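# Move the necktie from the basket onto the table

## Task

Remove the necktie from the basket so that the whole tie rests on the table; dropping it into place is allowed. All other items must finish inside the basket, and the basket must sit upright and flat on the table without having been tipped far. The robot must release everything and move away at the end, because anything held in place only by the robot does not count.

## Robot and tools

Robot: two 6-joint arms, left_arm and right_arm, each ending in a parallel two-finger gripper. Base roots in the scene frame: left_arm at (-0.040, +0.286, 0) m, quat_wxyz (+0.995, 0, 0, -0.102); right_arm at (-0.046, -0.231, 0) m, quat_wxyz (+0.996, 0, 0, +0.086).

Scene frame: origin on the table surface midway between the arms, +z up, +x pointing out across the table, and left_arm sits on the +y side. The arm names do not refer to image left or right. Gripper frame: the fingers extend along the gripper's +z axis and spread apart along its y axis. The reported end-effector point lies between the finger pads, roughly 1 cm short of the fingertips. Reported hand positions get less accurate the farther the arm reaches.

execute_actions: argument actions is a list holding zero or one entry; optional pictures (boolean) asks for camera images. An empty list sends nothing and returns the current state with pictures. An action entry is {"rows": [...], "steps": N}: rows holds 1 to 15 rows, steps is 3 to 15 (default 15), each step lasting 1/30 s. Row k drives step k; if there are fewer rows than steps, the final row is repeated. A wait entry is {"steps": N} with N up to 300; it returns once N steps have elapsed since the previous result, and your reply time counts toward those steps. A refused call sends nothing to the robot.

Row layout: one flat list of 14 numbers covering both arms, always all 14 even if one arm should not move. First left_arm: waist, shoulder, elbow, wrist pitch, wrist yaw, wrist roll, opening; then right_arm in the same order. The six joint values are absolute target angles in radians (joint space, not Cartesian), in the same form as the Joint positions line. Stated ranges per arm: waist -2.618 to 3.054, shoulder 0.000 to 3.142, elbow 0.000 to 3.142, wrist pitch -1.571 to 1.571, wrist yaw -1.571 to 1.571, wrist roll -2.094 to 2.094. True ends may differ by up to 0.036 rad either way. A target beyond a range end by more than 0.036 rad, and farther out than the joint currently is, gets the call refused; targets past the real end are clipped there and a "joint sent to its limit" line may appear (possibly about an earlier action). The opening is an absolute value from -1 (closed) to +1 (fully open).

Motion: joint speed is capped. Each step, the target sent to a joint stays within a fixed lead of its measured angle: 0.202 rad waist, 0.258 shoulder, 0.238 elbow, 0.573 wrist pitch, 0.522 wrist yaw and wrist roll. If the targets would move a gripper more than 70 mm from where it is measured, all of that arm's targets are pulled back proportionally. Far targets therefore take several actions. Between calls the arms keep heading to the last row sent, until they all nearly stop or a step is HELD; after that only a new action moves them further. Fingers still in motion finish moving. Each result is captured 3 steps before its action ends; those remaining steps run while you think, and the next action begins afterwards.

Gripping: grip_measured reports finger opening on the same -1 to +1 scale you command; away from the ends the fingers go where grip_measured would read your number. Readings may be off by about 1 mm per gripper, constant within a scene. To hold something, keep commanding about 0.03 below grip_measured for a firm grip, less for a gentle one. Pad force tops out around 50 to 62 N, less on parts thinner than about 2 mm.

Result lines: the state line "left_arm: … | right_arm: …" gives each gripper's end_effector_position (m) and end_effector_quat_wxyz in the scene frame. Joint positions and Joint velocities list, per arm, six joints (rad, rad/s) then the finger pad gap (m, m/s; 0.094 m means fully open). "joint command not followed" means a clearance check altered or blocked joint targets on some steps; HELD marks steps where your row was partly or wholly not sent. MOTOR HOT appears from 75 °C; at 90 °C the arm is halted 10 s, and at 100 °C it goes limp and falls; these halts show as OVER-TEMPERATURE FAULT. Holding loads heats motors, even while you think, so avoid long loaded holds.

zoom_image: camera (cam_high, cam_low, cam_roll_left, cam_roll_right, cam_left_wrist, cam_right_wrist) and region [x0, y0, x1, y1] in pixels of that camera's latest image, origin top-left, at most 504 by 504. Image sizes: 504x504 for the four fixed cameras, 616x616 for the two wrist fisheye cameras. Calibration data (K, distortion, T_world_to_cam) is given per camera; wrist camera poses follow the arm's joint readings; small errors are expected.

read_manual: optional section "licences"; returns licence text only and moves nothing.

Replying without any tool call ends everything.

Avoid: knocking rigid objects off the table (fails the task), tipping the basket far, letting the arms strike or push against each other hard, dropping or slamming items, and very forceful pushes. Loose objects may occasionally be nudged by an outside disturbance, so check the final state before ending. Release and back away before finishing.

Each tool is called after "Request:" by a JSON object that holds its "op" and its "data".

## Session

Request:
{"op": "execute_actions", "data": {"actions": []}}

Scene clock: 0.00 s of 5400.00 s.
left_arm: end_effector_position=(+0.3289, +0.2093, +0.4131) grip_measured=+1.000 end_effector_quat_wxyz=(+0.709, +0.074, +0.697, -0.072) | right_arm: end_effector_position=(+0.3272, -0.1595, +0.4002) grip_measured=+1.000 end_effector_quat_wxyz=(+0.696, -0.064, +0.711, +0.070)
Joint positions: left_arm=[-0.005  1.032  1.047  0.001 -0.002  0.005  0.094] | right_arm=[ 0.014  1.039  1.036 -0.017 -0.004  0.01   0.094]
Joint velocities: left_arm=[ 0.007  0.007 -0.022 -0.051 -0.007 -0.037  0.   ] | right_arm=[-0.012  0.002  0.012 -0.007  0.066  0.022  0.   ]
Motor temperatures (°C, as the motors report them): left_arm=[26 26 26 26 26 24] | right_arm=[26 24 26 24 26 24]

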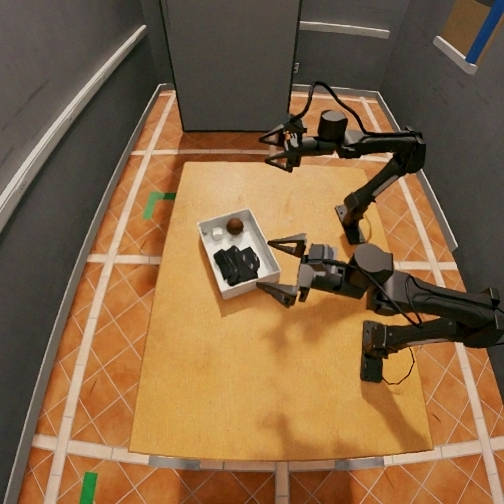

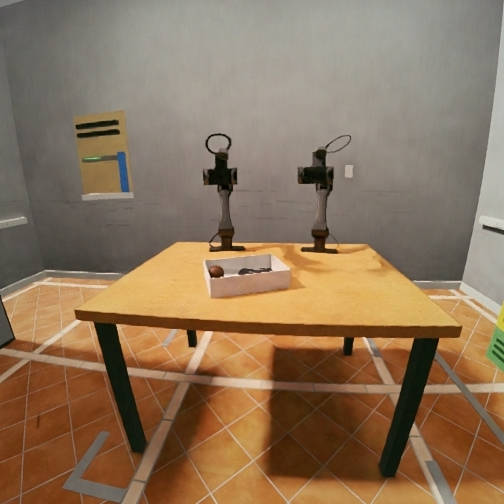

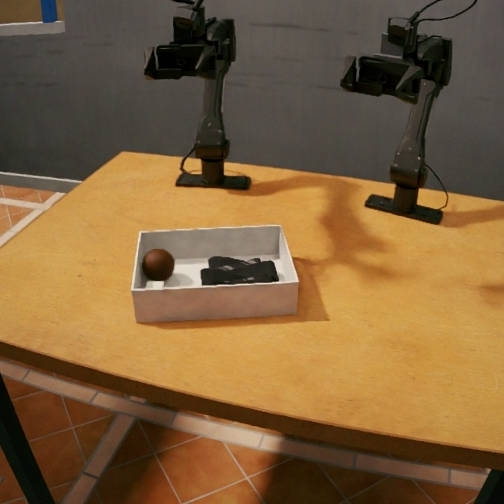

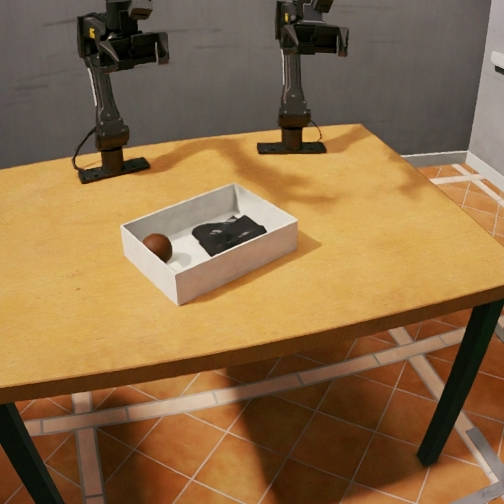

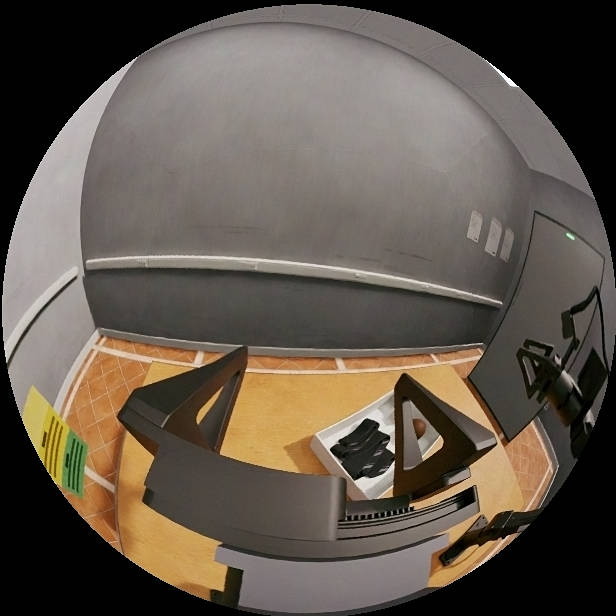

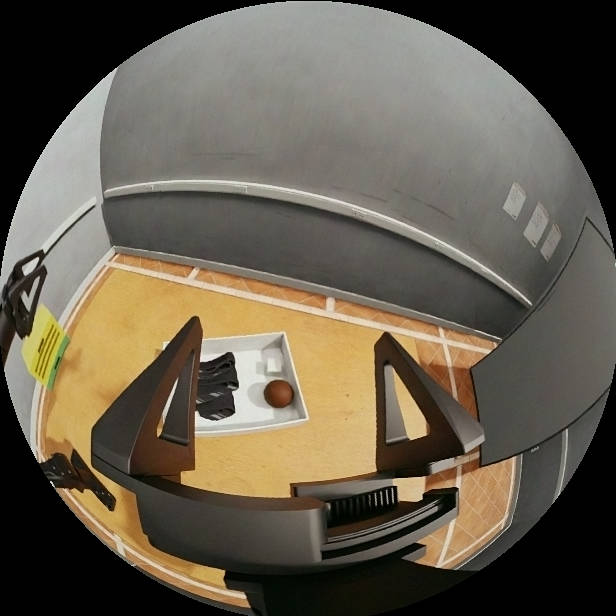

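Request:
{"op": "zoom_image", "data": {"camera": "cam_high", "region": [180, 195, 300, 315]}}

Request:
{"op": "zoom_image", "data": {"camera": "cam_roll_right", "region": [110, 170, 310, 320]}}

Request:
{"op": "zoom_image", "data": {"camera": "cam_roll_left", "region": [120, 210, 320, 340]}}

Request:
{"op": "zoom_image", "data": {"camera": "cam_left_wrist", "region": [290, 370, 450, 510]}}

Region (180, 195, 300, 315) of cam_high's 504x504 image, scaled by 4.200, with more detail than that image has.

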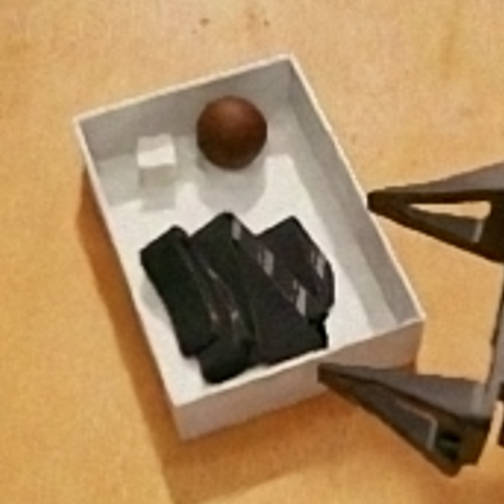

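Region (110, 170, 310, 320) of cam_roll_right's 504x504 image, scaled by 2.520, with more detail than that image has; it fills the top 378 rows of this view, and the rest is white.

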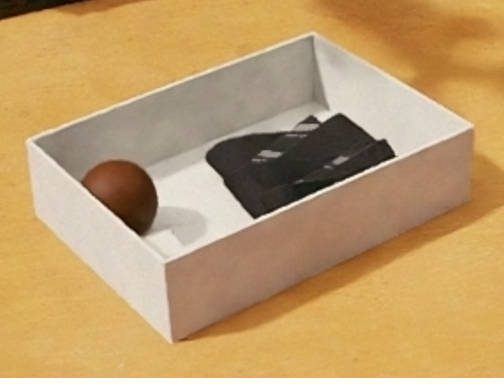

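Region (120, 210, 320, 340) of cam_roll_left's 504x504 image, scaled by 2.520, with more detail than that image has; it fills the top 328 rows of this view, and the rest is white.

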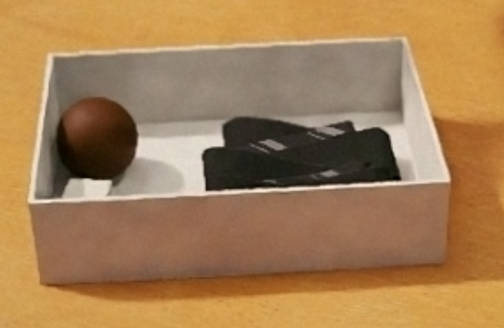

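Region (290, 370, 450, 510) of cam_left_wrist's 616x616 image, scaled by 3.150, with more detail than that image has; it fills the top 441 rows of this view, and the rest is white.

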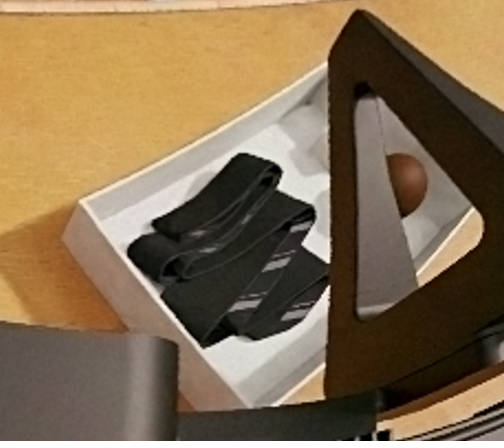

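Request:
{"op": "execute_actions", "data": {"actions": [{"rows": [[-0.006,1.037,1.051,-0.004,0.001,0.002,1, 0.012,1.039,1.036,-0.017,0,0.01,1],[-0.009,1.049,1.063,-0.015,0.003,0.009,1, 0.006,1.039,1.036,-0.017,0,0.01,1],[-0.013,1.071,1.082,-0.033,0.006,0.019,1, -0.003,1.039,1.036,-0.017,0,0.01,1],[-0.02,1.099,1.107,-0.057,0.011,0.033,1, -0.016,1.039,1.036,-0.017,0,0.01,1],[-0.027,1.134,1.138,-0.086,0.017,0.05,1, -0.031,1.039,1.036,-0.017,0,0.01,1],[-0.037,1.175,1.175,-0.121,0.024,0.07,1, -0.05,1.039,1.036,-0.017,0,0.01,1],[-0.047,1.222,1.217,-0.161,0.032,0.092,1, -0.071,1.039,1.036,-0.017,0,0.01,1],[-0.058,1.273,1.263,-0.204,0.04,0.118,1, -0.094,1.039,1.036,-0.017,0,0.01,1],[-0.07,1.329,1.313,-0.252,0.05,0.145,1, -0.119,1.039,1.036,-0.017,0,0.01,1],[-0.084,1.389,1.367,-0.302,0.06,0.174,1, -0.145,1.039,1.036,-0.017,0,0.01,1],[-0.097,1.451,1.423,-0.355,0.07,0.204,1, -0.173,1.039,1.036,-0.017,0,0.01,1],[-0.112,1.516,1.481,-0.41,0.081,0.236,1, -0.202,1.039,1.036,-0.017,0,0.01,1],[-0.126,1.583,1.541,-0.467,0.092,0.268,1, -0.232,1.039,1.036,-0.017,0,0.01,1],[-0.141,1.651,1.602,-0.524,0.104,0.302,1, -0.262,1.039,1.036,-0.017,0,0.01,1],[-0.157,1.72,1.664,-0.583,0.115,0.335,1, -0.293,1.039,1.036,-0.017,0,0.01,1]], "steps": 15}]}}

Request:
{"op": "execute_actions", "data": {"actions": [{"rows": [[-0.172,1.788,1.725,-0.641,0.126,0.368,1, -0.324,1.039,1.036,-0.017,0,0.01,1],[-0.187,1.856,1.786,-0.698,0.138,0.402,1, -0.354,1.039,1.036,-0.017,0,0.01,1],[-0.201,1.923,1.846,-0.755,0.149,0.434,1, -0.384,1.039,1.036,-0.017,0,0.01,1],[-0.216,1.988,1.904,-0.81,0.16,0.466,1, -0.413,1.039,1.036,-0.017,0,0.01,1],[-0.229,2.05,1.96,-0.863,0.17,0.496,1, -0.441,1.039,1.036,-0.017,0,0.01,1],[-0.243,2.11,2.014,-0.913,0.18,0.525,1, -0.467,1.039,1.036,-0.017,0,0.01,1],[-0.255,2.166,2.064,-0.961,0.19,0.552,1, -0.492,1.039,1.036,-0.017,0,0.01,1],[-0.266,2.217,2.11,-1.004,0.198,0.578,1, -0.515,1.039,1.036,-0.017,0,0.01,1],[-0.276,2.264,2.152,-1.044,0.206,0.6,1, -0.536,1.039,1.036,-0.017,0,0.01,1],[-0.286,2.305,2.189,-1.079,0.213,0.62,1, -0.555,1.039,1.036,-0.017,0,0.01,1],[-0.293,2.34,2.22,-1.108,0.219,0.637,1, -0.57,1.039,1.036,-0.017,0,0.01,1],[-0.3,2.369,2.245,-1.132,0.224,0.651,1, -0.583,1.039,1.036,-0.017,0,0.01,1],[-0.304,2.39,2.264,-1.15,0.227,0.661,1, -0.592,1.039,1.036,-0.017,0,0.01,1],[-0.307,2.402,2.276,-1.161,0.229,0.668,1, -0.598,1.039,1.036,-0.017,0,0.01,1],[-0.308,2.407,2.28,-1.165,0.23,0.67,1, -0.6,1.039,1.036,-0.017,0,0.01,1]], "steps": 15}]}}

Request:
{"op": "execute_actions", "data": {"actions": [{"steps": 16}], "pictures": true}}

Scene clock: 2.70 s of 5400.00 s.
left_arm: end_effector_position=(+0.4022, +0.1543, +0.3762) grip_measured=+1.000 end_effector_quat_wxyz=(+0.618, +0.169, +0.766, -0.061) | right_arm: end_effector_position=(+0.3339, -0.2197, +0.4009) grip_measured=+1.000 end_effector_quat_wxyz=(+0.701, -0.007, +0.713, +0.014)
Joint positions: left_arm=[-0.074  1.395  1.374 -0.211  0.037  0.128  0.094] | right_arm=[-0.146  1.039  1.036 -0.014 -0.005  0.01   0.094]
Joint velocities: left_arm=[-0.369  1.756  1.653 -1.106  0.198  0.681  0.   ] | right_arm=[-0.755  0.002 -0.002 -0.022  0.022 -0.007  0.   ]
Motor temperatures (°C, as the motors report them): left_arm=[26 26 27 27 26 24] | right_arm=[26 24 27 25 26 24]
Steps of this call (steps 1 to 69: nothing new was sent; steps 70 to 81: the first 12 steps of this action). Readings (joint positions):
70: left_arm=[-0.005 1.032 1.047 0.001 -0.002 0.005] | right_arm=[0.014 1.039 1.036 -0.017 -0.004 0.010]
71: left_arm=[-0.005 1.033 1.047 0.001 -0.002 0.005] | right_arm=[0.014 1.039 1.036 -0.016 -0.004 0.010]
73: left_arm=[-0.005 1.047 1.056 -0.008 -0.001 0.009] | right_arm=[0.009 1.039 1.036 -0.015 -0.004 0.010]
77: left_arm=[-0.026 1.175 1.171 -0.080 0.010 0.048] | right_arm=[-0.047 1.039 1.036 -0.014 -0.005 0.010]
81: the state above

Scene clock: 3.20 s of 5400.00 s.
left_arm: end_effector_position=(+0.4424, -0.0022, +0.1057) grip_measured=+1.000 end_effector_quat_wxyz=(+0.227, +0.497, +0.833, -0.081) | right_arm: end_effector_position=(+0.3074, -0.3711, +0.4010) grip_measured=+1.000 end_effector_quat_wxyz=(+0.689, +0.138, +0.700, -0.129)
Joint positions: left_arm=[-0.279  2.332  2.158 -0.943  0.182  0.55   0.094] | right_arm=[-0.551  1.039  1.036 -0.014  0.001  0.01   0.094]
Joint velocities: left_arm=[-0.286  1.165  0.823 -1.194  0.183  0.696  0.   ] | right_arm=[-0.447 -0.007 -0.002 -0.022 -0.081  0.081  0.   ]
Motor temperatures (°C, as the motors report them): left_arm=[26 26 27 27 26 24] | right_arm=[26 24 27 25 26 24]
Steps of this call (steps 1 to 3: the last 3 steps of your previous action; steps 4 to 15: the first 12 steps of this action). Readings (joint positions):
4: left_arm=[-0.130 1.661 1.613 -0.391 0.074 0.237] | right_arm=[-0.265 1.039 1.036 -0.014 -0.004 0.010]
5: left_arm=[-0.145 1.730 1.674 -0.441 0.084 0.267] | right_arm=[-0.295 1.039 1.036 -0.014 -0.003 0.010]
7: left_arm=[-0.174 1.868 1.792 -0.544 0.105 0.328] | right_arm=[-0.356 1.039 1.036 -0.014 -0.002 0.010]
11: left_arm=[-0.231 2.130 2.007 -0.756 0.147 0.449] | right_arm=[-0.467 1.039 1.036 -0.014 -0.001 0.010]
15: the state above

Scene clock: 3.73 s of 5400.00 s.
left_arm: end_effector_position=(+0.4039, -0.0073, +0.0708) grip_measured=+1.000 end_effector_quat_wxyz=(+0.130, +0.557, +0.814, -0.099) | right_arm: end_effector_position=(+0.3015, -0.3852, +0.4010) grip_measured=+1.000 end_effector_quat_wxyz=(+0.686, +0.152, +0.697, -0.143)
Joint positions: left_arm=[-0.309  2.428  2.252 -1.147  0.219  0.659  0.094] | right_arm=[-0.591  1.039  1.036 -0.014  0.001  0.01   0.094]
Joint velocities: left_arm=[ 0.002  0.002 -0.012 -0.022  0.037  0.051  0.   ] | right_arm=[-0.012  0.007 -0.007 -0.007  0.066 -0.022  0.   ]
Motor temperatures (°C, as the motors report them): left_arm=[26 27 27 27 26 24] | right_arm=[26 24 27 25 26 24]
Kept back: nothing.
Steps of this call (steps 1 to 3: the last 3 steps of your previous action; steps 4 to 16: the robot went on to your last target). Readings (joint positions):
1: left_arm=[-0.288 2.369 2.184 -0.982 0.190 0.571] | right_arm=[-0.566 1.039 1.036 -0.014 0.001 0.010]
2: left_arm=[-0.296 2.398 2.202 -1.016 0.196 0.589] | right_arm=[-0.577 1.039 1.036 -0.014 0.001 0.010]
4: left_arm=[-0.306 2.432 2.221 -1.069 0.205 0.615] | right_arm=[-0.589 1.039 1.036 -0.014 0.001 0.010]
8: left_arm=[-0.309 2.439 2.237 -1.131 0.213 0.643] | right_arm=[-0.591 1.039 1.036 -0.014 0.001 0.010]
16: the state above
camera_calibration (this result's frames):
cam_left_wrist: T_world_to_cam=[[-0.847326, -0.531025, 0.00713299, 0.34414], [-0.521779, 0.834924, 0.175069, 0.245981], [-0.0989217, 0.144619, -0.98453, 0.222934], [0, 0, 0, 1]] pos_world=[0.442, -0.054869, 0.173967]
cam_right_wrist: T_world_to_cam=[[-0.44497, -0.870185, 0.211613, -0.293511], [-0.742989, 0.226795, -0.629708, 0.581797], [0.499969, -0.437427, -0.747454, 0.0791221], [0, 0, 0, 1]] pos_world=[0.262106, -0.352747, 0.487613]

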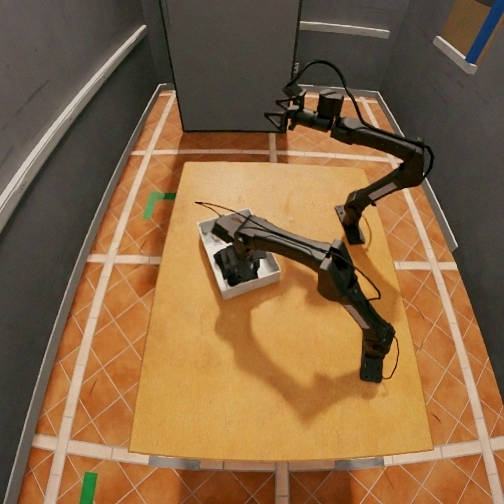

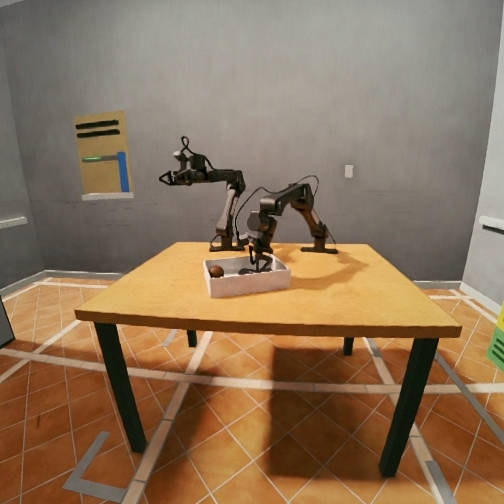

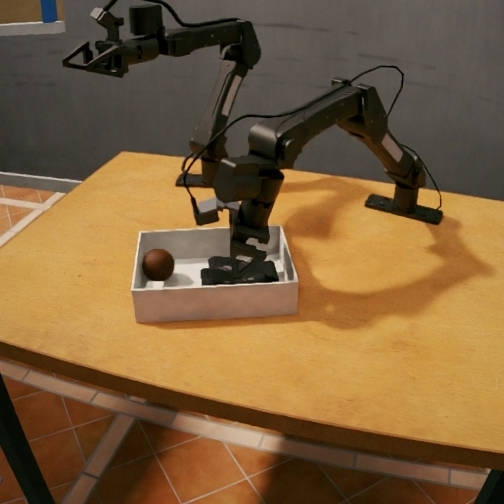

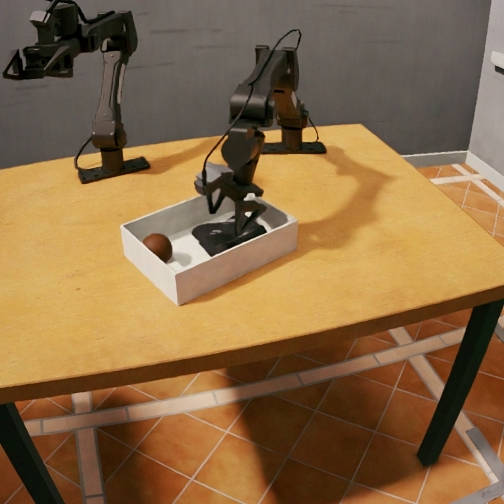

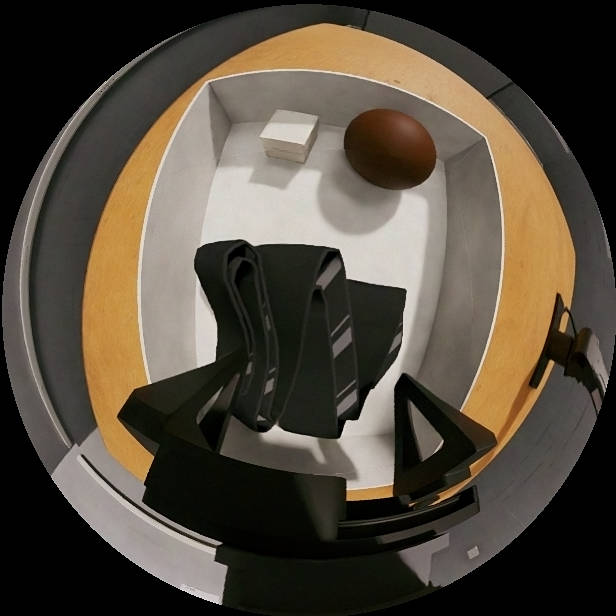

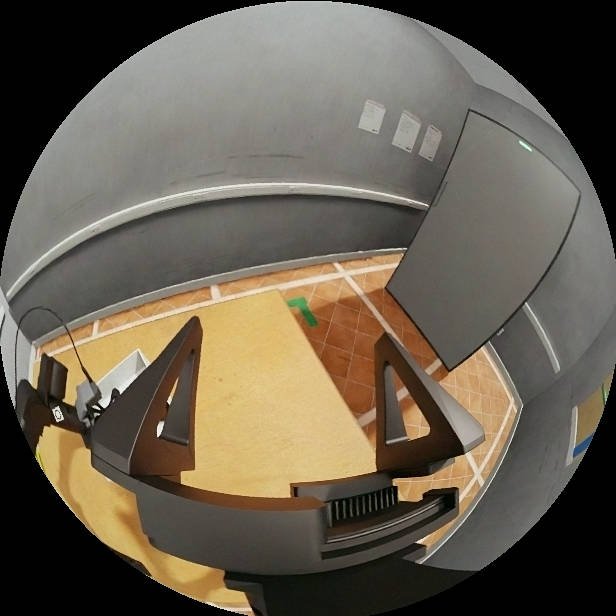

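Request:
{"op": "execute_actions", "data": {"actions": [{"rows": [[-0.3,2.42,2.25,-1.12,0.23,0.67,1, -0.6,1.039,1.036,-0.017,0,0.01,1],[-0.294,2.42,2.24,-1.095,0.23,0.67,1, -0.6,1.039,1.036,-0.017,0,0.01,1],[-0.289,2.42,2.228,-1.07,0.23,0.67,1, -0.6,1.039,1.036,-0.017,0,0.01,1],[-0.289,2.42,2.212,-1.048,0.23,0.67,1, -0.6,1.039,1.036,-0.017,0,0.01,1],[-0.289,2.42,2.194,-1.027,0.23,0.67,1, -0.6,1.039,1.036,-0.017,0,0.01,1],[-0.289,2.42,2.175,-1.006,0.23,0.67,1, -0.6,1.039,1.036,-0.017,0,0.01,1],[-0.289,2.42,2.155,-0.986,0.23,0.67,1, -0.6,1.039,1.036,-0.017,0,0.01,1],[-0.289,2.422,2.135,-0.967,0.23,0.67,1, -0.6,1.039,1.036,-0.017,0,0.01,1],[-0.289,2.424,2.115,-0.95,0.23,0.67,1, -0.6,1.039,1.036,-0.017,0,0.01,1],[-0.289,2.426,2.096,-0.935,0.23,0.67,1, -0.6,1.039,1.036,-0.017,0,0.01,1],[-0.289,2.428,2.078,-0.922,0.23,0.67,1, -0.6,1.039,1.036,-0.017,0,0.01,1],[-0.289,2.43,2.062,-0.912,0.23,0.67,1, -0.6,1.039,1.036,-0.017,0,0.01,1],[-0.289,2.432,2.048,-0.907,0.23,0.67,1, -0.6,1.039,1.036,-0.017,0,0.01,1],[-0.289,2.434,2.037,-0.905,0.23,0.67,1, -0.6,1.039,1.036,-0.017,0,0.01,1],[-0.289,2.435,2.03,-0.905,0.23,0.67,1, -0.6,1.039,1.036,-0.017,0,0.01,1]], "steps": 15}]}}

Request:
{"op": "execute_actions", "data": {"actions": [{"steps": 10}], "pictures": true}}

Scene clock: 13.33 s of 5400.00 s.
left_arm: end_effector_position=(+0.4153, -0.0076, +0.0407) grip_measured=+1.000 end_effector_quat_wxyz=(+0.153, +0.556, +0.811, -0.097) | right_arm: end_effector_position=(+0.3015, -0.3852, +0.4011) grip_measured=+1.000 end_effector_quat_wxyz=(+0.686, +0.152, +0.697, -0.143)
Joint positions: left_arm=[-0.299  2.425  2.115 -0.969  0.22   0.666  0.094] | right_arm=[-0.591  1.039  1.036 -0.013  0.001  0.01   0.094]
Joint velocities: left_arm=[ 0.002 -0.134 -0.247  0.593 -0.051 -0.007  0.   ] | right_arm=[ 0.007  0.012  0.017 -0.037  0.051 -0.051  0.   ]
Motor temperatures (°C, as the motors report them): left_arm=[26 32 28 26 26 24] | right_arm=[26 24 28 27 26 24]
Steps of this call (steps 1 to 15: the robot went on to your last target; steps 16 to 110: nothing new was sent; then 5.53 s passed at rest; steps 111 to 122: the first 12 steps of this action). Readings (joint positions):
111: left_arm=[-0.309 2.428 2.252 -1.152 0.219 0.662] | right_arm=[-0.591 1.039 1.036 -0.013 0.001 0.010]
112: left_arm=[-0.309 2.428 2.252 -1.146 0.219 0.662] | right_arm=[-0.591 1.039 1.036 -0.013 0.001 0.010]
114: left_arm=[-0.307 2.428 2.245 -1.120 0.220 0.662] | right_arm=[-0.591 1.039 1.036 -0.013 0.001 0.010]
118: left_arm=[-0.301 2.428 2.185 -1.044 0.221 0.662] | right_arm=[-0.591 1.039 1.036 -0.013 0.001 0.010]
122: the state above

Scene clock: 13.67 s of 5400.00 s.
left_arm: end_effector_position=(+0.4223, -0.0115, +0.0386) grip_measured=+1.000 end_effector_quat_wxyz=(+0.176, +0.557, +0.806, -0.095) | right_arm: end_effector_position=(+0.3015, -0.3852, +0.4011) grip_measured=+1.000 end_effector_quat_wxyz=(+0.686, +0.152, +0.697, -0.143)
Joint positions: left_arm=[-0.298  2.413  2.071 -0.891  0.221  0.668  0.094] | right_arm=[-0.591  1.039  1.036 -0.013  0.001  0.01   0.094]
Joint velocities: left_arm=[-0.017 -0.017 -0.002  0.037 -0.095  0.037  0.   ] | right_arm=[-0.002 -0.012 -0.022 -0.051 -0.051 -0.022  0.   ]
Motor temperatures (°C, as the motors report them): left_arm=[26 32 28 26 26 24] | right_arm=[26 24 28 28 26 24]
Kept back: nothing.
Steps of this call (steps 1 to 3: the last 3 steps of your previous action; steps 4 to 10: the robot went on to your last target). Readings (joint positions):
1: left_arm=[-0.298 2.421 2.105 -0.951 0.220 0.666] | right_arm=[-0.591 1.039 1.036 -0.013 0.001 0.010]
2: left_arm=[-0.298 2.419 2.094 -0.937 0.220 0.666] | right_arm=[-0.591 1.039 1.036 -0.013 0.001 0.010]
4: left_arm=[-0.298 2.415 2.079 -0.916 0.220 0.668] | right_arm=[-0.591 1.039 1.036 -0.013 0.001 0.010]
8: left_arm=[-0.298 2.413 2.071 -0.896 0.221 0.668] | right_arm=[-0.591 1.039 1.036 -0.013 0.001 0.010]
10: the state above
camera_calibration (this result's frames):
cam_left_wrist: T_world_to_cam=[[-0.845376, -0.532851, -0.0375461, 0.358664], [-0.533842, 0.840294, 0.0944381, 0.273035], [-0.0187717, 0.0998794, -0.994822, 0.159712], [0, 0, 0, 1]] pos_world=[0.451962, -0.0542671, 0.146567]
cam_right_wrist: T_world_to_cam=[[-0.445044, -0.870152, 0.211593, -0.293488], [-0.742769, 0.226697, -0.630002, 0.581872], [0.50023, -0.437543, -0.747212, 0.0789716], [0, 0, 0, 1]] pos_world=[0.262078, -0.352734, 0.487689]

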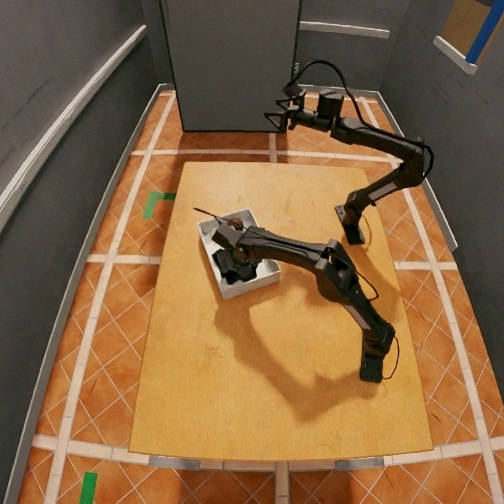

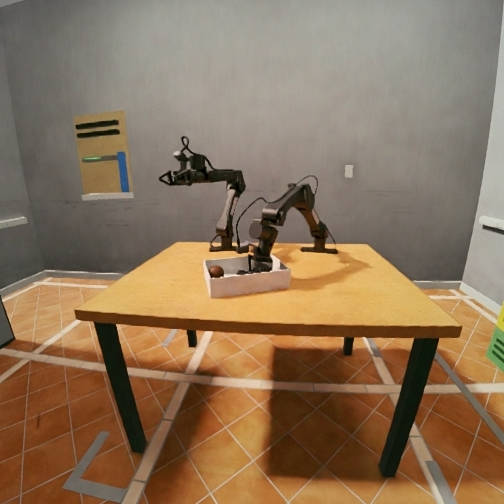

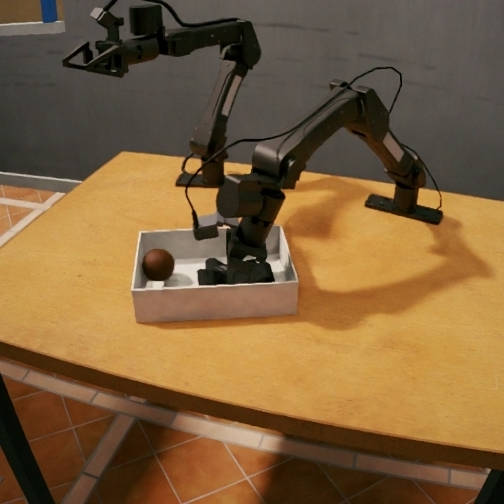

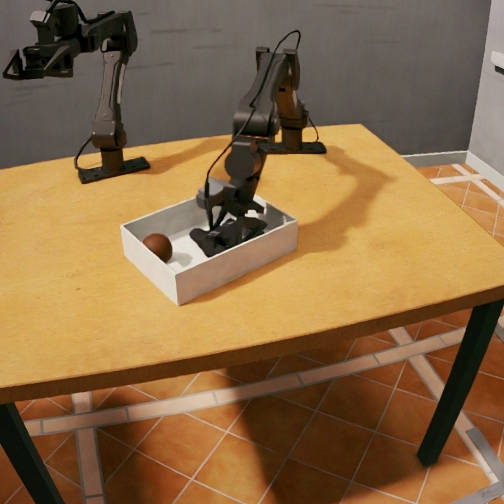

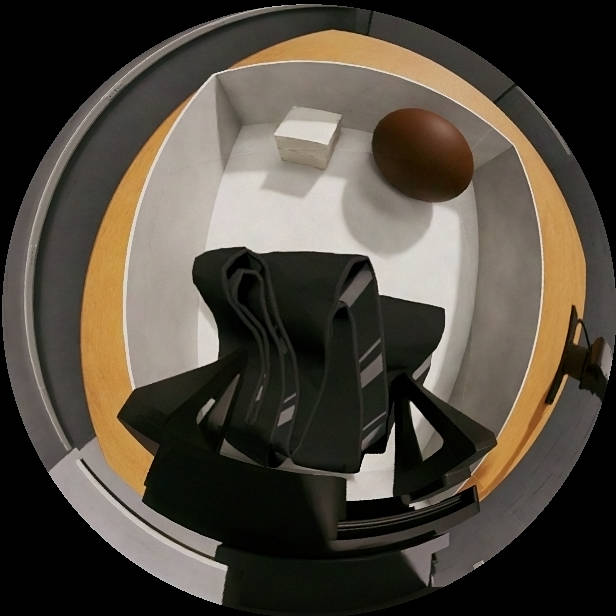

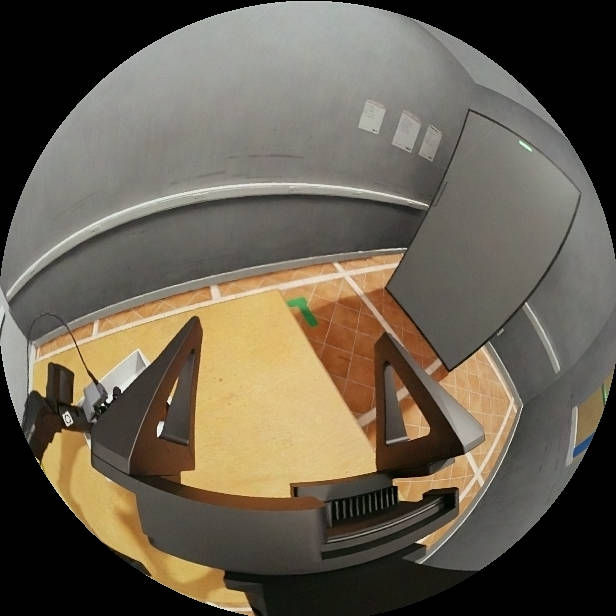

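Request:
{"op": "execute_actions", "data": {"actions": [{"rows": [[-0.295,2.428,2.045,-0.9,0.23,0.67,0.88, -0.6,1.039,1.036,-0.017,0,0.01,1],[-0.295,2.428,2.045,-0.9,0.23,0.67,0.75, -0.6,1.039,1.036,-0.017,0,0.01,1],[-0.295,2.428,2.045,-0.9,0.23,0.67,0.62, -0.6,1.039,1.036,-0.017,0,0.01,1],[-0.295,2.428,2.045,-0.9,0.23,0.67,0.49, -0.6,1.039,1.036,-0.017,0,0.01,1],[-0.295,2.428,2.045,-0.9,0.23,0.67,0.36, -0.6,1.039,1.036,-0.017,0,0.01,1],[-0.295,2.428,2.045,-0.9,0.23,0.67,0.23, -0.6,1.039,1.036,-0.017,0,0.01,1],[-0.295,2.428,2.045,-0.9,0.23,0.67,0.1, -0.6,1.039,1.036,-0.017,0,0.01,1],[-0.295,2.428,2.045,-0.9,0.23,0.67,-0.03, -0.6,1.039,1.036,-0.017,0,0.01,1],[-0.295,2.428,2.045,-0.9,0.23,0.67,-0.16, -0.6,1.039,1.036,-0.017,0,0.01,1],[-0.295,2.428,2.045,-0.9,0.23,0.67,-0.28, -0.6,1.039,1.036,-0.017,0,0.01,1],[-0.295,2.428,2.045,-0.9,0.23,0.67,-0.39, -0.6,1.039,1.036,-0.017,0,0.01,1],[-0.295,2.428,2.045,-0.9,0.23,0.67,-0.49, -0.6,1.039,1.036,-0.017,0,0.01,1],[-0.295,2.428,2.045,-0.9,0.23,0.67,-0.58, -0.6,1.039,1.036,-0.017,0,0.01,1],[-0.295,2.428,2.045,-0.9,0.23,0.67,-0.66, -0.6,1.039,1.036,-0.017,0,0.01,1],[-0.295,2.428,2.045,-0.9,0.23,0.67,-0.74, -0.6,1.039,1.036,-0.017,0,0.01,1]], "steps": 15}]}}

Request:
{"op": "execute_actions", "data": {"actions": [{"rows": [[-0.295,2.428,2.045,-0.9,0.23,0.67,-0.8, -0.6,1.039,1.036,-0.017,0,0.01,1],[-0.295,2.428,2.045,-0.9,0.23,0.67,-0.86, -0.6,1.039,1.036,-0.017,0,0.01,1]], "steps": 10}], "pictures": true}}

Scene clock: 14.40 s of 5400.00 s.
left_arm: end_effector_position=(+0.4308, -0.0161, +0.0423) grip_measured=-0.432 end_effector_quat_wxyz=(+0.196, +0.556, +0.802, -0.093) | right_arm: end_effector_position=(+0.3015, -0.3852, +0.4011) grip_measured=+1.000 end_effector_quat_wxyz=(+0.686, +0.152, +0.697, -0.143)
Joint positions: left_arm=[-0.298  2.413  2.071 -0.848  0.221  0.668  0.027] | right_arm=[-0.591  1.039  1.036 -0.013  0.001  0.01   0.094]
Joint velocities: left_arm=[-0.027 -0.051  0.002  0.022 -0.066 -0.022 -0.099] | right_arm=[-0.032  0.037  0.002  0.022  0.051  0.007  0.   ]
Motor temperatures (°C, as the motors report them): left_arm=[26 32 28 26 26 24] | right_arm=[26 24 28 28 26 24]
Steps of this call (steps 1 to 10: the robot went on to your last target; steps 11 to 22: the first 12 steps of this action). Readings (joint positions):
11: left_arm=[-0.298 2.413 2.071 -0.887 0.222 0.668] | right_arm=[-0.591 1.039 1.036 -0.013 0.001 0.010]
12: left_arm=[-0.298 2.413 2.071 -0.882 0.221 0.668] | right_arm=[-0.591 1.039 1.036 -0.013 0.001 0.010]
14: left_arm=[-0.298 2.413 2.071 -0.875 0.221 0.668] | right_arm=[-0.591 1.039 1.036 -0.013 0.001 0.010]
18: left_arm=[-0.298 2.413 2.071 -0.862 0.221 0.668] | right_arm=[-0.591 1.039 1.036 -0.013 0.001 0.010]
22: the state above

Scene clock: 14.73 s of 5400.00 s.
left_arm: end_effector_position=(+0.4331, -0.0179, +0.0492) grip_measured=-0.726 end_effector_quat_wxyz=(+0.206, +0.556, +0.799, -0.093) | right_arm: end_effector_position=(+0.3015, -0.3852, +0.4011) grip_measured=+1.000 end_effector_quat_wxyz=(+0.686, +0.152, +0.697, -0.143)
Joint positions: left_arm=[-0.298  2.402  2.071 -0.839  0.225  0.668  0.013] | right_arm=[-0.591  1.039  1.036 -0.013  0.001  0.01   0.094]
Joint velocities: left_arm=[-0.017  0.002  0.017 -0.007 -0.007 -0.037  0.   ] | right_arm=[-0.007 -0.002 -0.002 -0.022 -0.037  0.081  0.   ]
Motor temperatures (°C, as the motors report them): left_arm=[26 32 28 26 26 24] | right_arm=[26 24 28 28 26 24]
Steps of this call (steps 1 to 3: the last 3 steps of your previous action; steps 4 to 10: the first 7 steps of this action). Readings (joint positions):
4: left_arm=[-0.298 2.402 2.071 -0.839 0.223 0.668] | right_arm=[-0.591 1.039 1.036 -0.013 0.001 0.010]
5: left_arm=[-0.298 2.402 2.071 -0.839 0.224 0.668] | right_arm=[-0.591 1.039 1.036 -0.013 0.001 0.010]
7: left_arm=[-0.298 2.402 2.071 -0.839 0.225 0.668] | right_arm=[-0.591 1.039 1.036 -0.013 0.001 0.010]
10: the state above
camera_calibration (this result's frames):
cam_left_wrist: T_world_to_cam=[[-0.843192, -0.533707, -0.0646831, 0.365107], [-0.536521, 0.84303, 0.0380167, 0.287158], [0.03424, 0.0667592, -0.997181, 0.147662], [0, 0, 0, 1]] pos_world=[0.456865, -0.0570806, 0.159945]
cam_right_wrist: T_world_to_cam=[[-0.445044, -0.870152, 0.211593, -0.293488], [-0.742769, 0.226697, -0.630002, 0.581872], [0.50023, -0.437543, -0.747212, 0.0789716], [0, 0, 0, 1]] pos_world=[0.262078, -0.352734, 0.487689]

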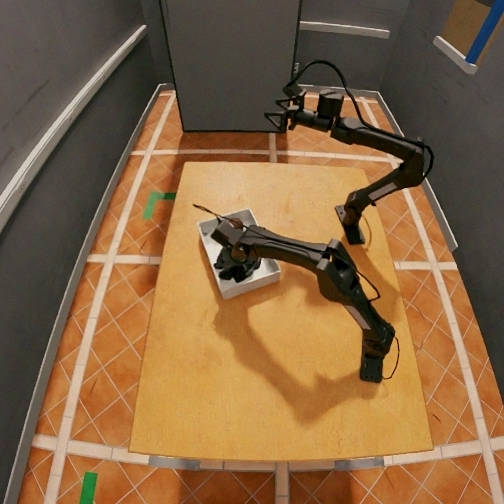

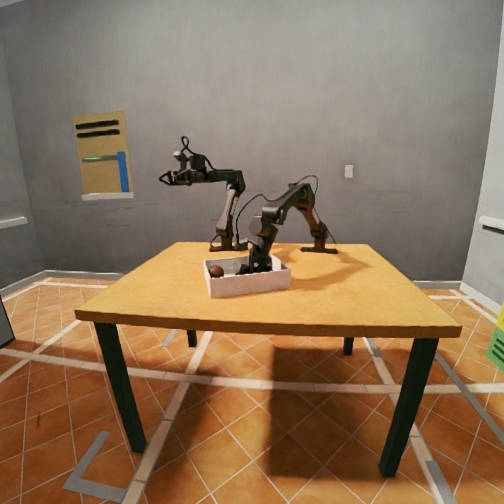

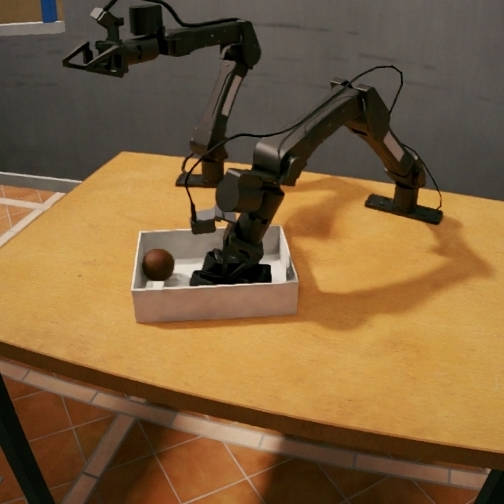

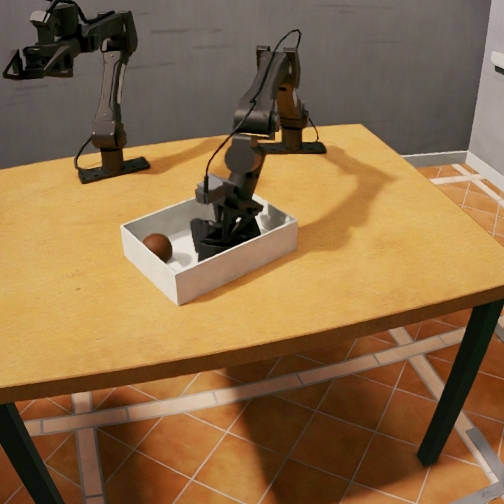

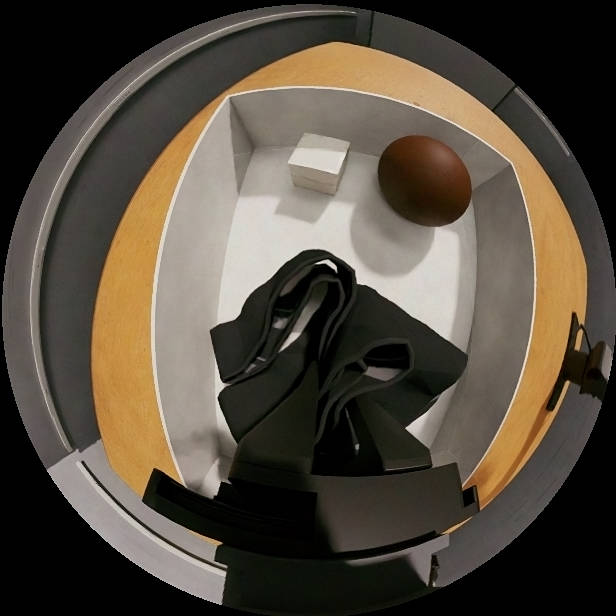

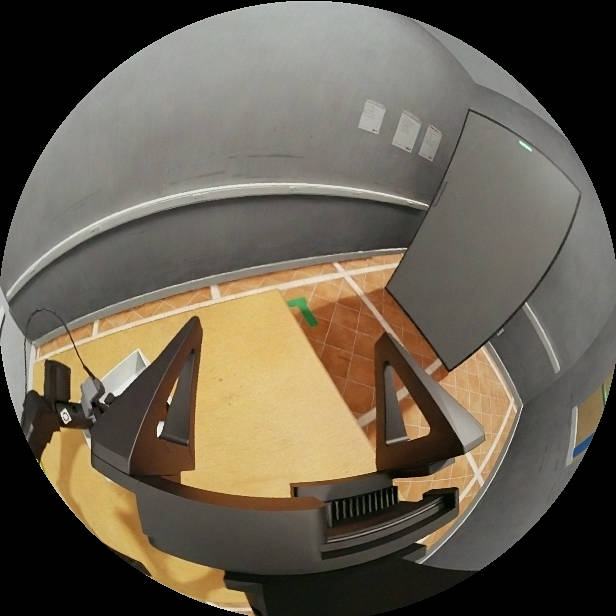

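Request:
{"op": "execute_actions", "data": {"actions": [{"rows": [[-0.295,2.395,2.07,-0.88,0.23,0.67,-0.82, -0.6,1.039,1.036,-0.017,0,0.01,1],[-0.295,2.38,2.07,-0.88,0.23,0.67,-0.82, -0.6,1.039,1.036,-0.017,0,0.01,1],[-0.295,2.36,2.07,-0.885,0.23,0.67,-0.82, -0.6,1.039,1.036,-0.017,0,0.01,1],[-0.295,2.338,2.07,-0.89,0.23,0.67,-0.82, -0.6,1.039,1.036,-0.017,0,0.01,1],[-0.295,2.313,2.07,-0.895,0.23,0.67,-0.82, -0.6,1.039,1.036,-0.017,0,0.01,1],[-0.295,2.285,2.07,-0.9,0.23,0.67,-0.82, -0.6,1.039,1.036,-0.017,0,0.01,1],[-0.295,2.255,2.07,-0.9,0.23,0.67,-0.82, -0.6,1.039,1.036,-0.017,0,0.01,1],[-0.295,2.225,2.07,-0.9,0.23,0.67,-0.82, -0.6,1.039,1.036,-0.017,0,0.01,1],[-0.295,2.195,2.07,-0.9,0.23,0.67,-0.82, -0.6,1.039,1.036,-0.017,0,0.01,1],[-0.295,2.165,2.07,-0.9,0.23,0.67,-0.82, -0.6,1.039,1.036,-0.017,0,0.01,1],[-0.295,2.135,2.07,-0.9,0.23,0.67,-0.82, -0.6,1.039,1.036,-0.017,0,0.01,1],[-0.295,2.105,2.07,-0.9,0.23,0.67,-0.82, -0.6,1.039,1.036,-0.017,0,0.01,1],[-0.295,2.075,2.07,-0.9,0.23,0.67,-0.82, -0.6,1.039,1.036,-0.017,0,0.01,1],[-0.295,2.045,2.07,-0.9,0.23,0.67,-0.82, -0.6,1.039,1.036,-0.017,0,0.01,1],[-0.295,2.015,2.07,-0.9,0.23,0.67,-0.82, -0.6,1.039,1.036,-0.017,0,0.01,1]], "steps": 15}]}}

Request:
{"op": "execute_actions", "data": {"actions": [{"rows": [[-0.295,1.985,2.075,-0.89,0.23,0.67,-0.82, -0.6,1.039,1.036,-0.017,0,0.01,1],[-0.295,1.955,2.08,-0.88,0.23,0.67,-0.82, -0.6,1.039,1.036,-0.017,0,0.01,1],[-0.295,1.925,2.085,-0.87,0.23,0.67,-0.82, -0.6,1.039,1.036,-0.017,0,0.01,1],[-0.295,1.897,2.09,-0.86,0.23,0.67,-0.82, -0.6,1.039,1.036,-0.017,0,0.01,1],[-0.295,1.87,2.095,-0.85,0.23,0.67,-0.82, -0.6,1.039,1.036,-0.017,0,0.01,1],[-0.295,1.845,2.1,-0.84,0.23,0.67,-0.82, -0.6,1.039,1.036,-0.017,0,0.01,1],[-0.295,1.822,2.105,-0.83,0.23,0.67,-0.82, -0.6,1.039,1.036,-0.017,0,0.01,1],[-0.295,1.802,2.11,-0.82,0.23,0.67,-0.82, -0.6,1.039,1.036,-0.017,0,0.01,1],[-0.295,1.785,2.115,-0.81,0.23,0.67,-0.82, -0.6,1.039,1.036,-0.017,0,0.01,1],[-0.295,1.77,2.12,-0.8,0.23,0.67,-0.82, -0.6,1.039,1.036,-0.017,0,0.01,1],[-0.295,1.76,2.12,-0.8,0.23,0.67,-0.82, -0.6,1.039,1.036,-0.017,0,0.01,1],[-0.295,1.75,2.12,-0.8,0.23,0.67,-0.82, -0.6,1.039,1.036,-0.017,0,0.01,1]], "steps": 15}], "pictures": true}}

Scene clock: 15.57 s of 5400.00 s.
left_arm: end_effector_position=(+0.4242, -0.0130, +0.1447) grip_measured=-0.726 end_effector_quat_wxyz=(+0.269, +0.554, +0.783, -0.086) | right_arm: end_effector_position=(+0.3015, -0.3852, +0.4011) grip_measured=+1.000 end_effector_quat_wxyz=(+0.686, +0.152, +0.697, -0.143)
Joint positions: left_arm=[-0.298  2.206  2.061 -0.895  0.225  0.668  0.013] | right_arm=[-0.591  1.039  1.036 -0.013  0.001  0.01   0.094]
Joint velocities: left_arm=[-0.002 -1.033  0.007 -0.081 -0.007 -0.037  0.001] | right_arm=[ 0.002 -0.007  0.002  0.022  0.081 -0.081  0.   ]
Motor temperatures (°C, as the motors report them): left_arm=[26 32 28 26 26 24] | right_arm=[26 24 28 28 26 24]
Steps of this call (steps 1 to 3: the last 3 steps of your previous action; steps 4 to 13: the robot went on to your last target; steps 14 to 25: the first 12 steps of this action). Readings (joint positions):
14: left_arm=[-0.298 2.400 2.071 -0.839 0.225 0.668] | right_arm=[-0.591 1.039 1.036 -0.013 0.001 0.010]
15: left_arm=[-0.298 2.398 2.071 -0.839 0.225 0.668] | right_arm=[-0.591 1.039 1.036 -0.013 0.001 0.010]
17: left_arm=[-0.298 2.388 2.071 -0.846 0.225 0.668] | right_arm=[-0.591 1.039 1.036 -0.013 0.001 0.010]
21: left_arm=[-0.298 2.330 2.063 -0.881 0.225 0.668] | right_arm=[-0.591 1.039 1.036 -0.013 0.001 0.010]
25: the state above

Scene clock: 16.07 s of 5400.00 s.
left_arm: end_effector_position=(+0.3810, +0.0107, +0.3884) grip_measured=-0.726 end_effector_quat_wxyz=(+0.506, +0.521, +0.685, -0.055) | right_arm: end_effector_position=(+0.3015, -0.3852, +0.4011) grip_measured=+1.000 end_effector_quat_wxyz=(+0.686, +0.152, +0.697, -0.143)
Joint positions: left_arm=[-0.298  1.781  2.094 -0.83   0.225  0.668  0.013] | right_arm=[-0.591  1.039  1.036 -0.013  0.001  0.01   0.094]
Joint velocities: left_arm=[-0.012 -0.437  0.081  0.168 -0.037 -0.007  0.   ] | right_arm=[ 0.007  0.002 -0.002 -0.007 -0.037  0.095  0.   ]
Motor temperatures (°C, as the motors report them): left_arm=[26 32 28 26 26 24] | right_arm=[26 24 28 28 26 24]
Steps of this call (steps 1 to 3: the last 3 steps of your previous action; steps 4 to 15: the first 12 steps of this action). Readings (joint positions):
4: left_arm=[-0.298 2.059 2.061 -0.894 0.225 0.668] | right_arm=[-0.591 1.039 1.036 -0.013 0.001 0.010]
5: left_arm=[-0.298 2.024 2.061 -0.893 0.225 0.668] | right_arm=[-0.591 1.039 1.036 -0.013 0.001 0.010]
7: left_arm=[-0.298 1.960 2.061 -0.885 0.225 0.668] | right_arm=[-0.591 1.039 1.036 -0.013 0.001 0.010]
11: left_arm=[-0.298 1.857 2.074 -0.863 0.225 0.668] | right_arm=[-0.591 1.039 1.036 -0.013 0.001 0.010]
15: the state above
camera_calibration (this result's frames):
cam_left_wrist: T_world_to_cam=[[-0.722077, -0.600195, -0.344051, 0.421458], [-0.39925, 0.767674, -0.501275, 0.380183], [0.564981, -0.224597, -0.793948, 0.207681], [0, 0, 0, 1]] pos_world=[0.338778, 0.00774484, 0.500467]
cam_right_wrist: T_world_to_cam=[[-0.445044, -0.870152, 0.211593, -0.293488], [-0.742769, 0.226697, -0.630002, 0.581872], [0.50023, -0.437543, -0.747212, 0.0789716], [0, 0, 0, 1]] pos_world=[0.262078, -0.352734, 0.487689]

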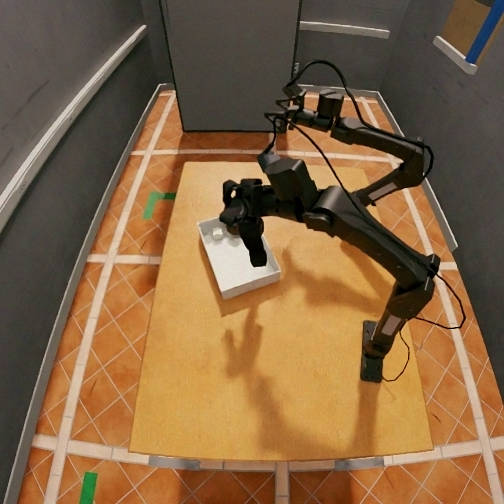

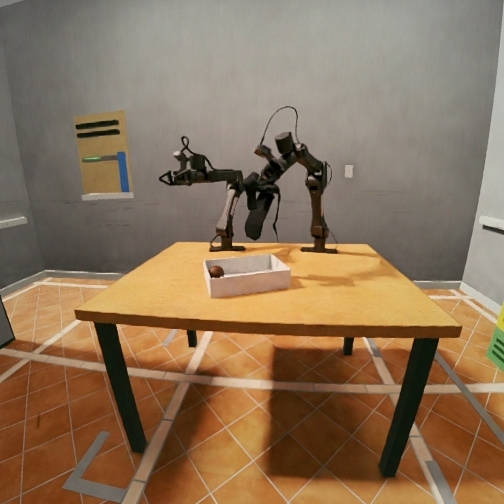

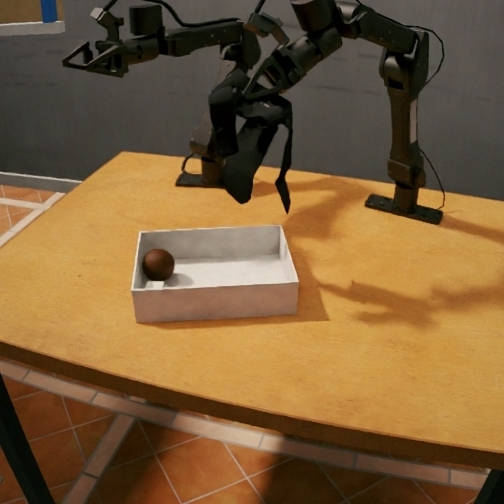

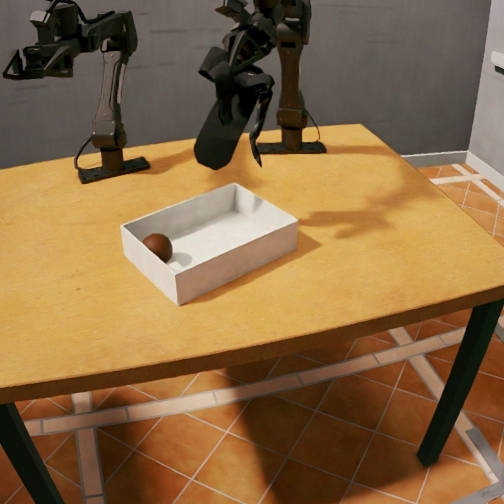

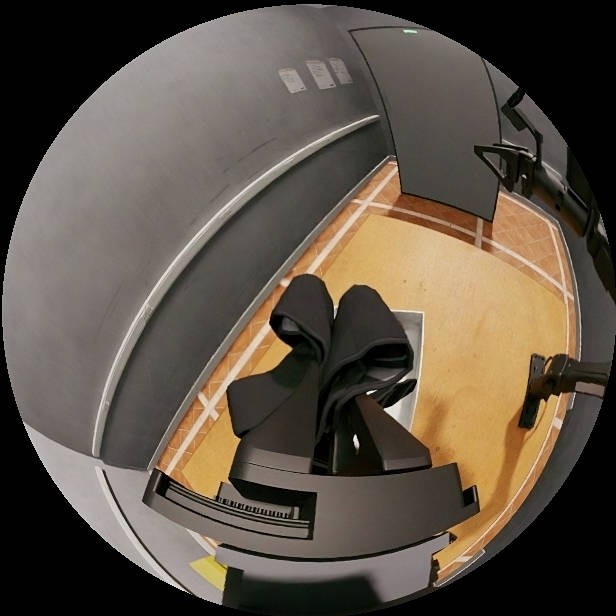

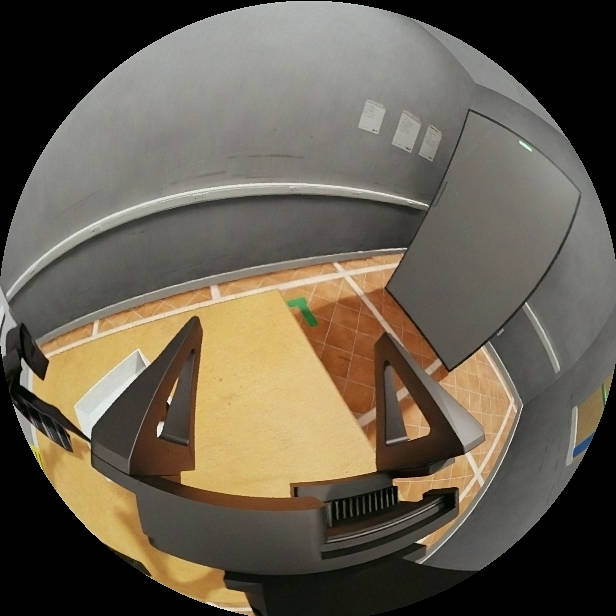

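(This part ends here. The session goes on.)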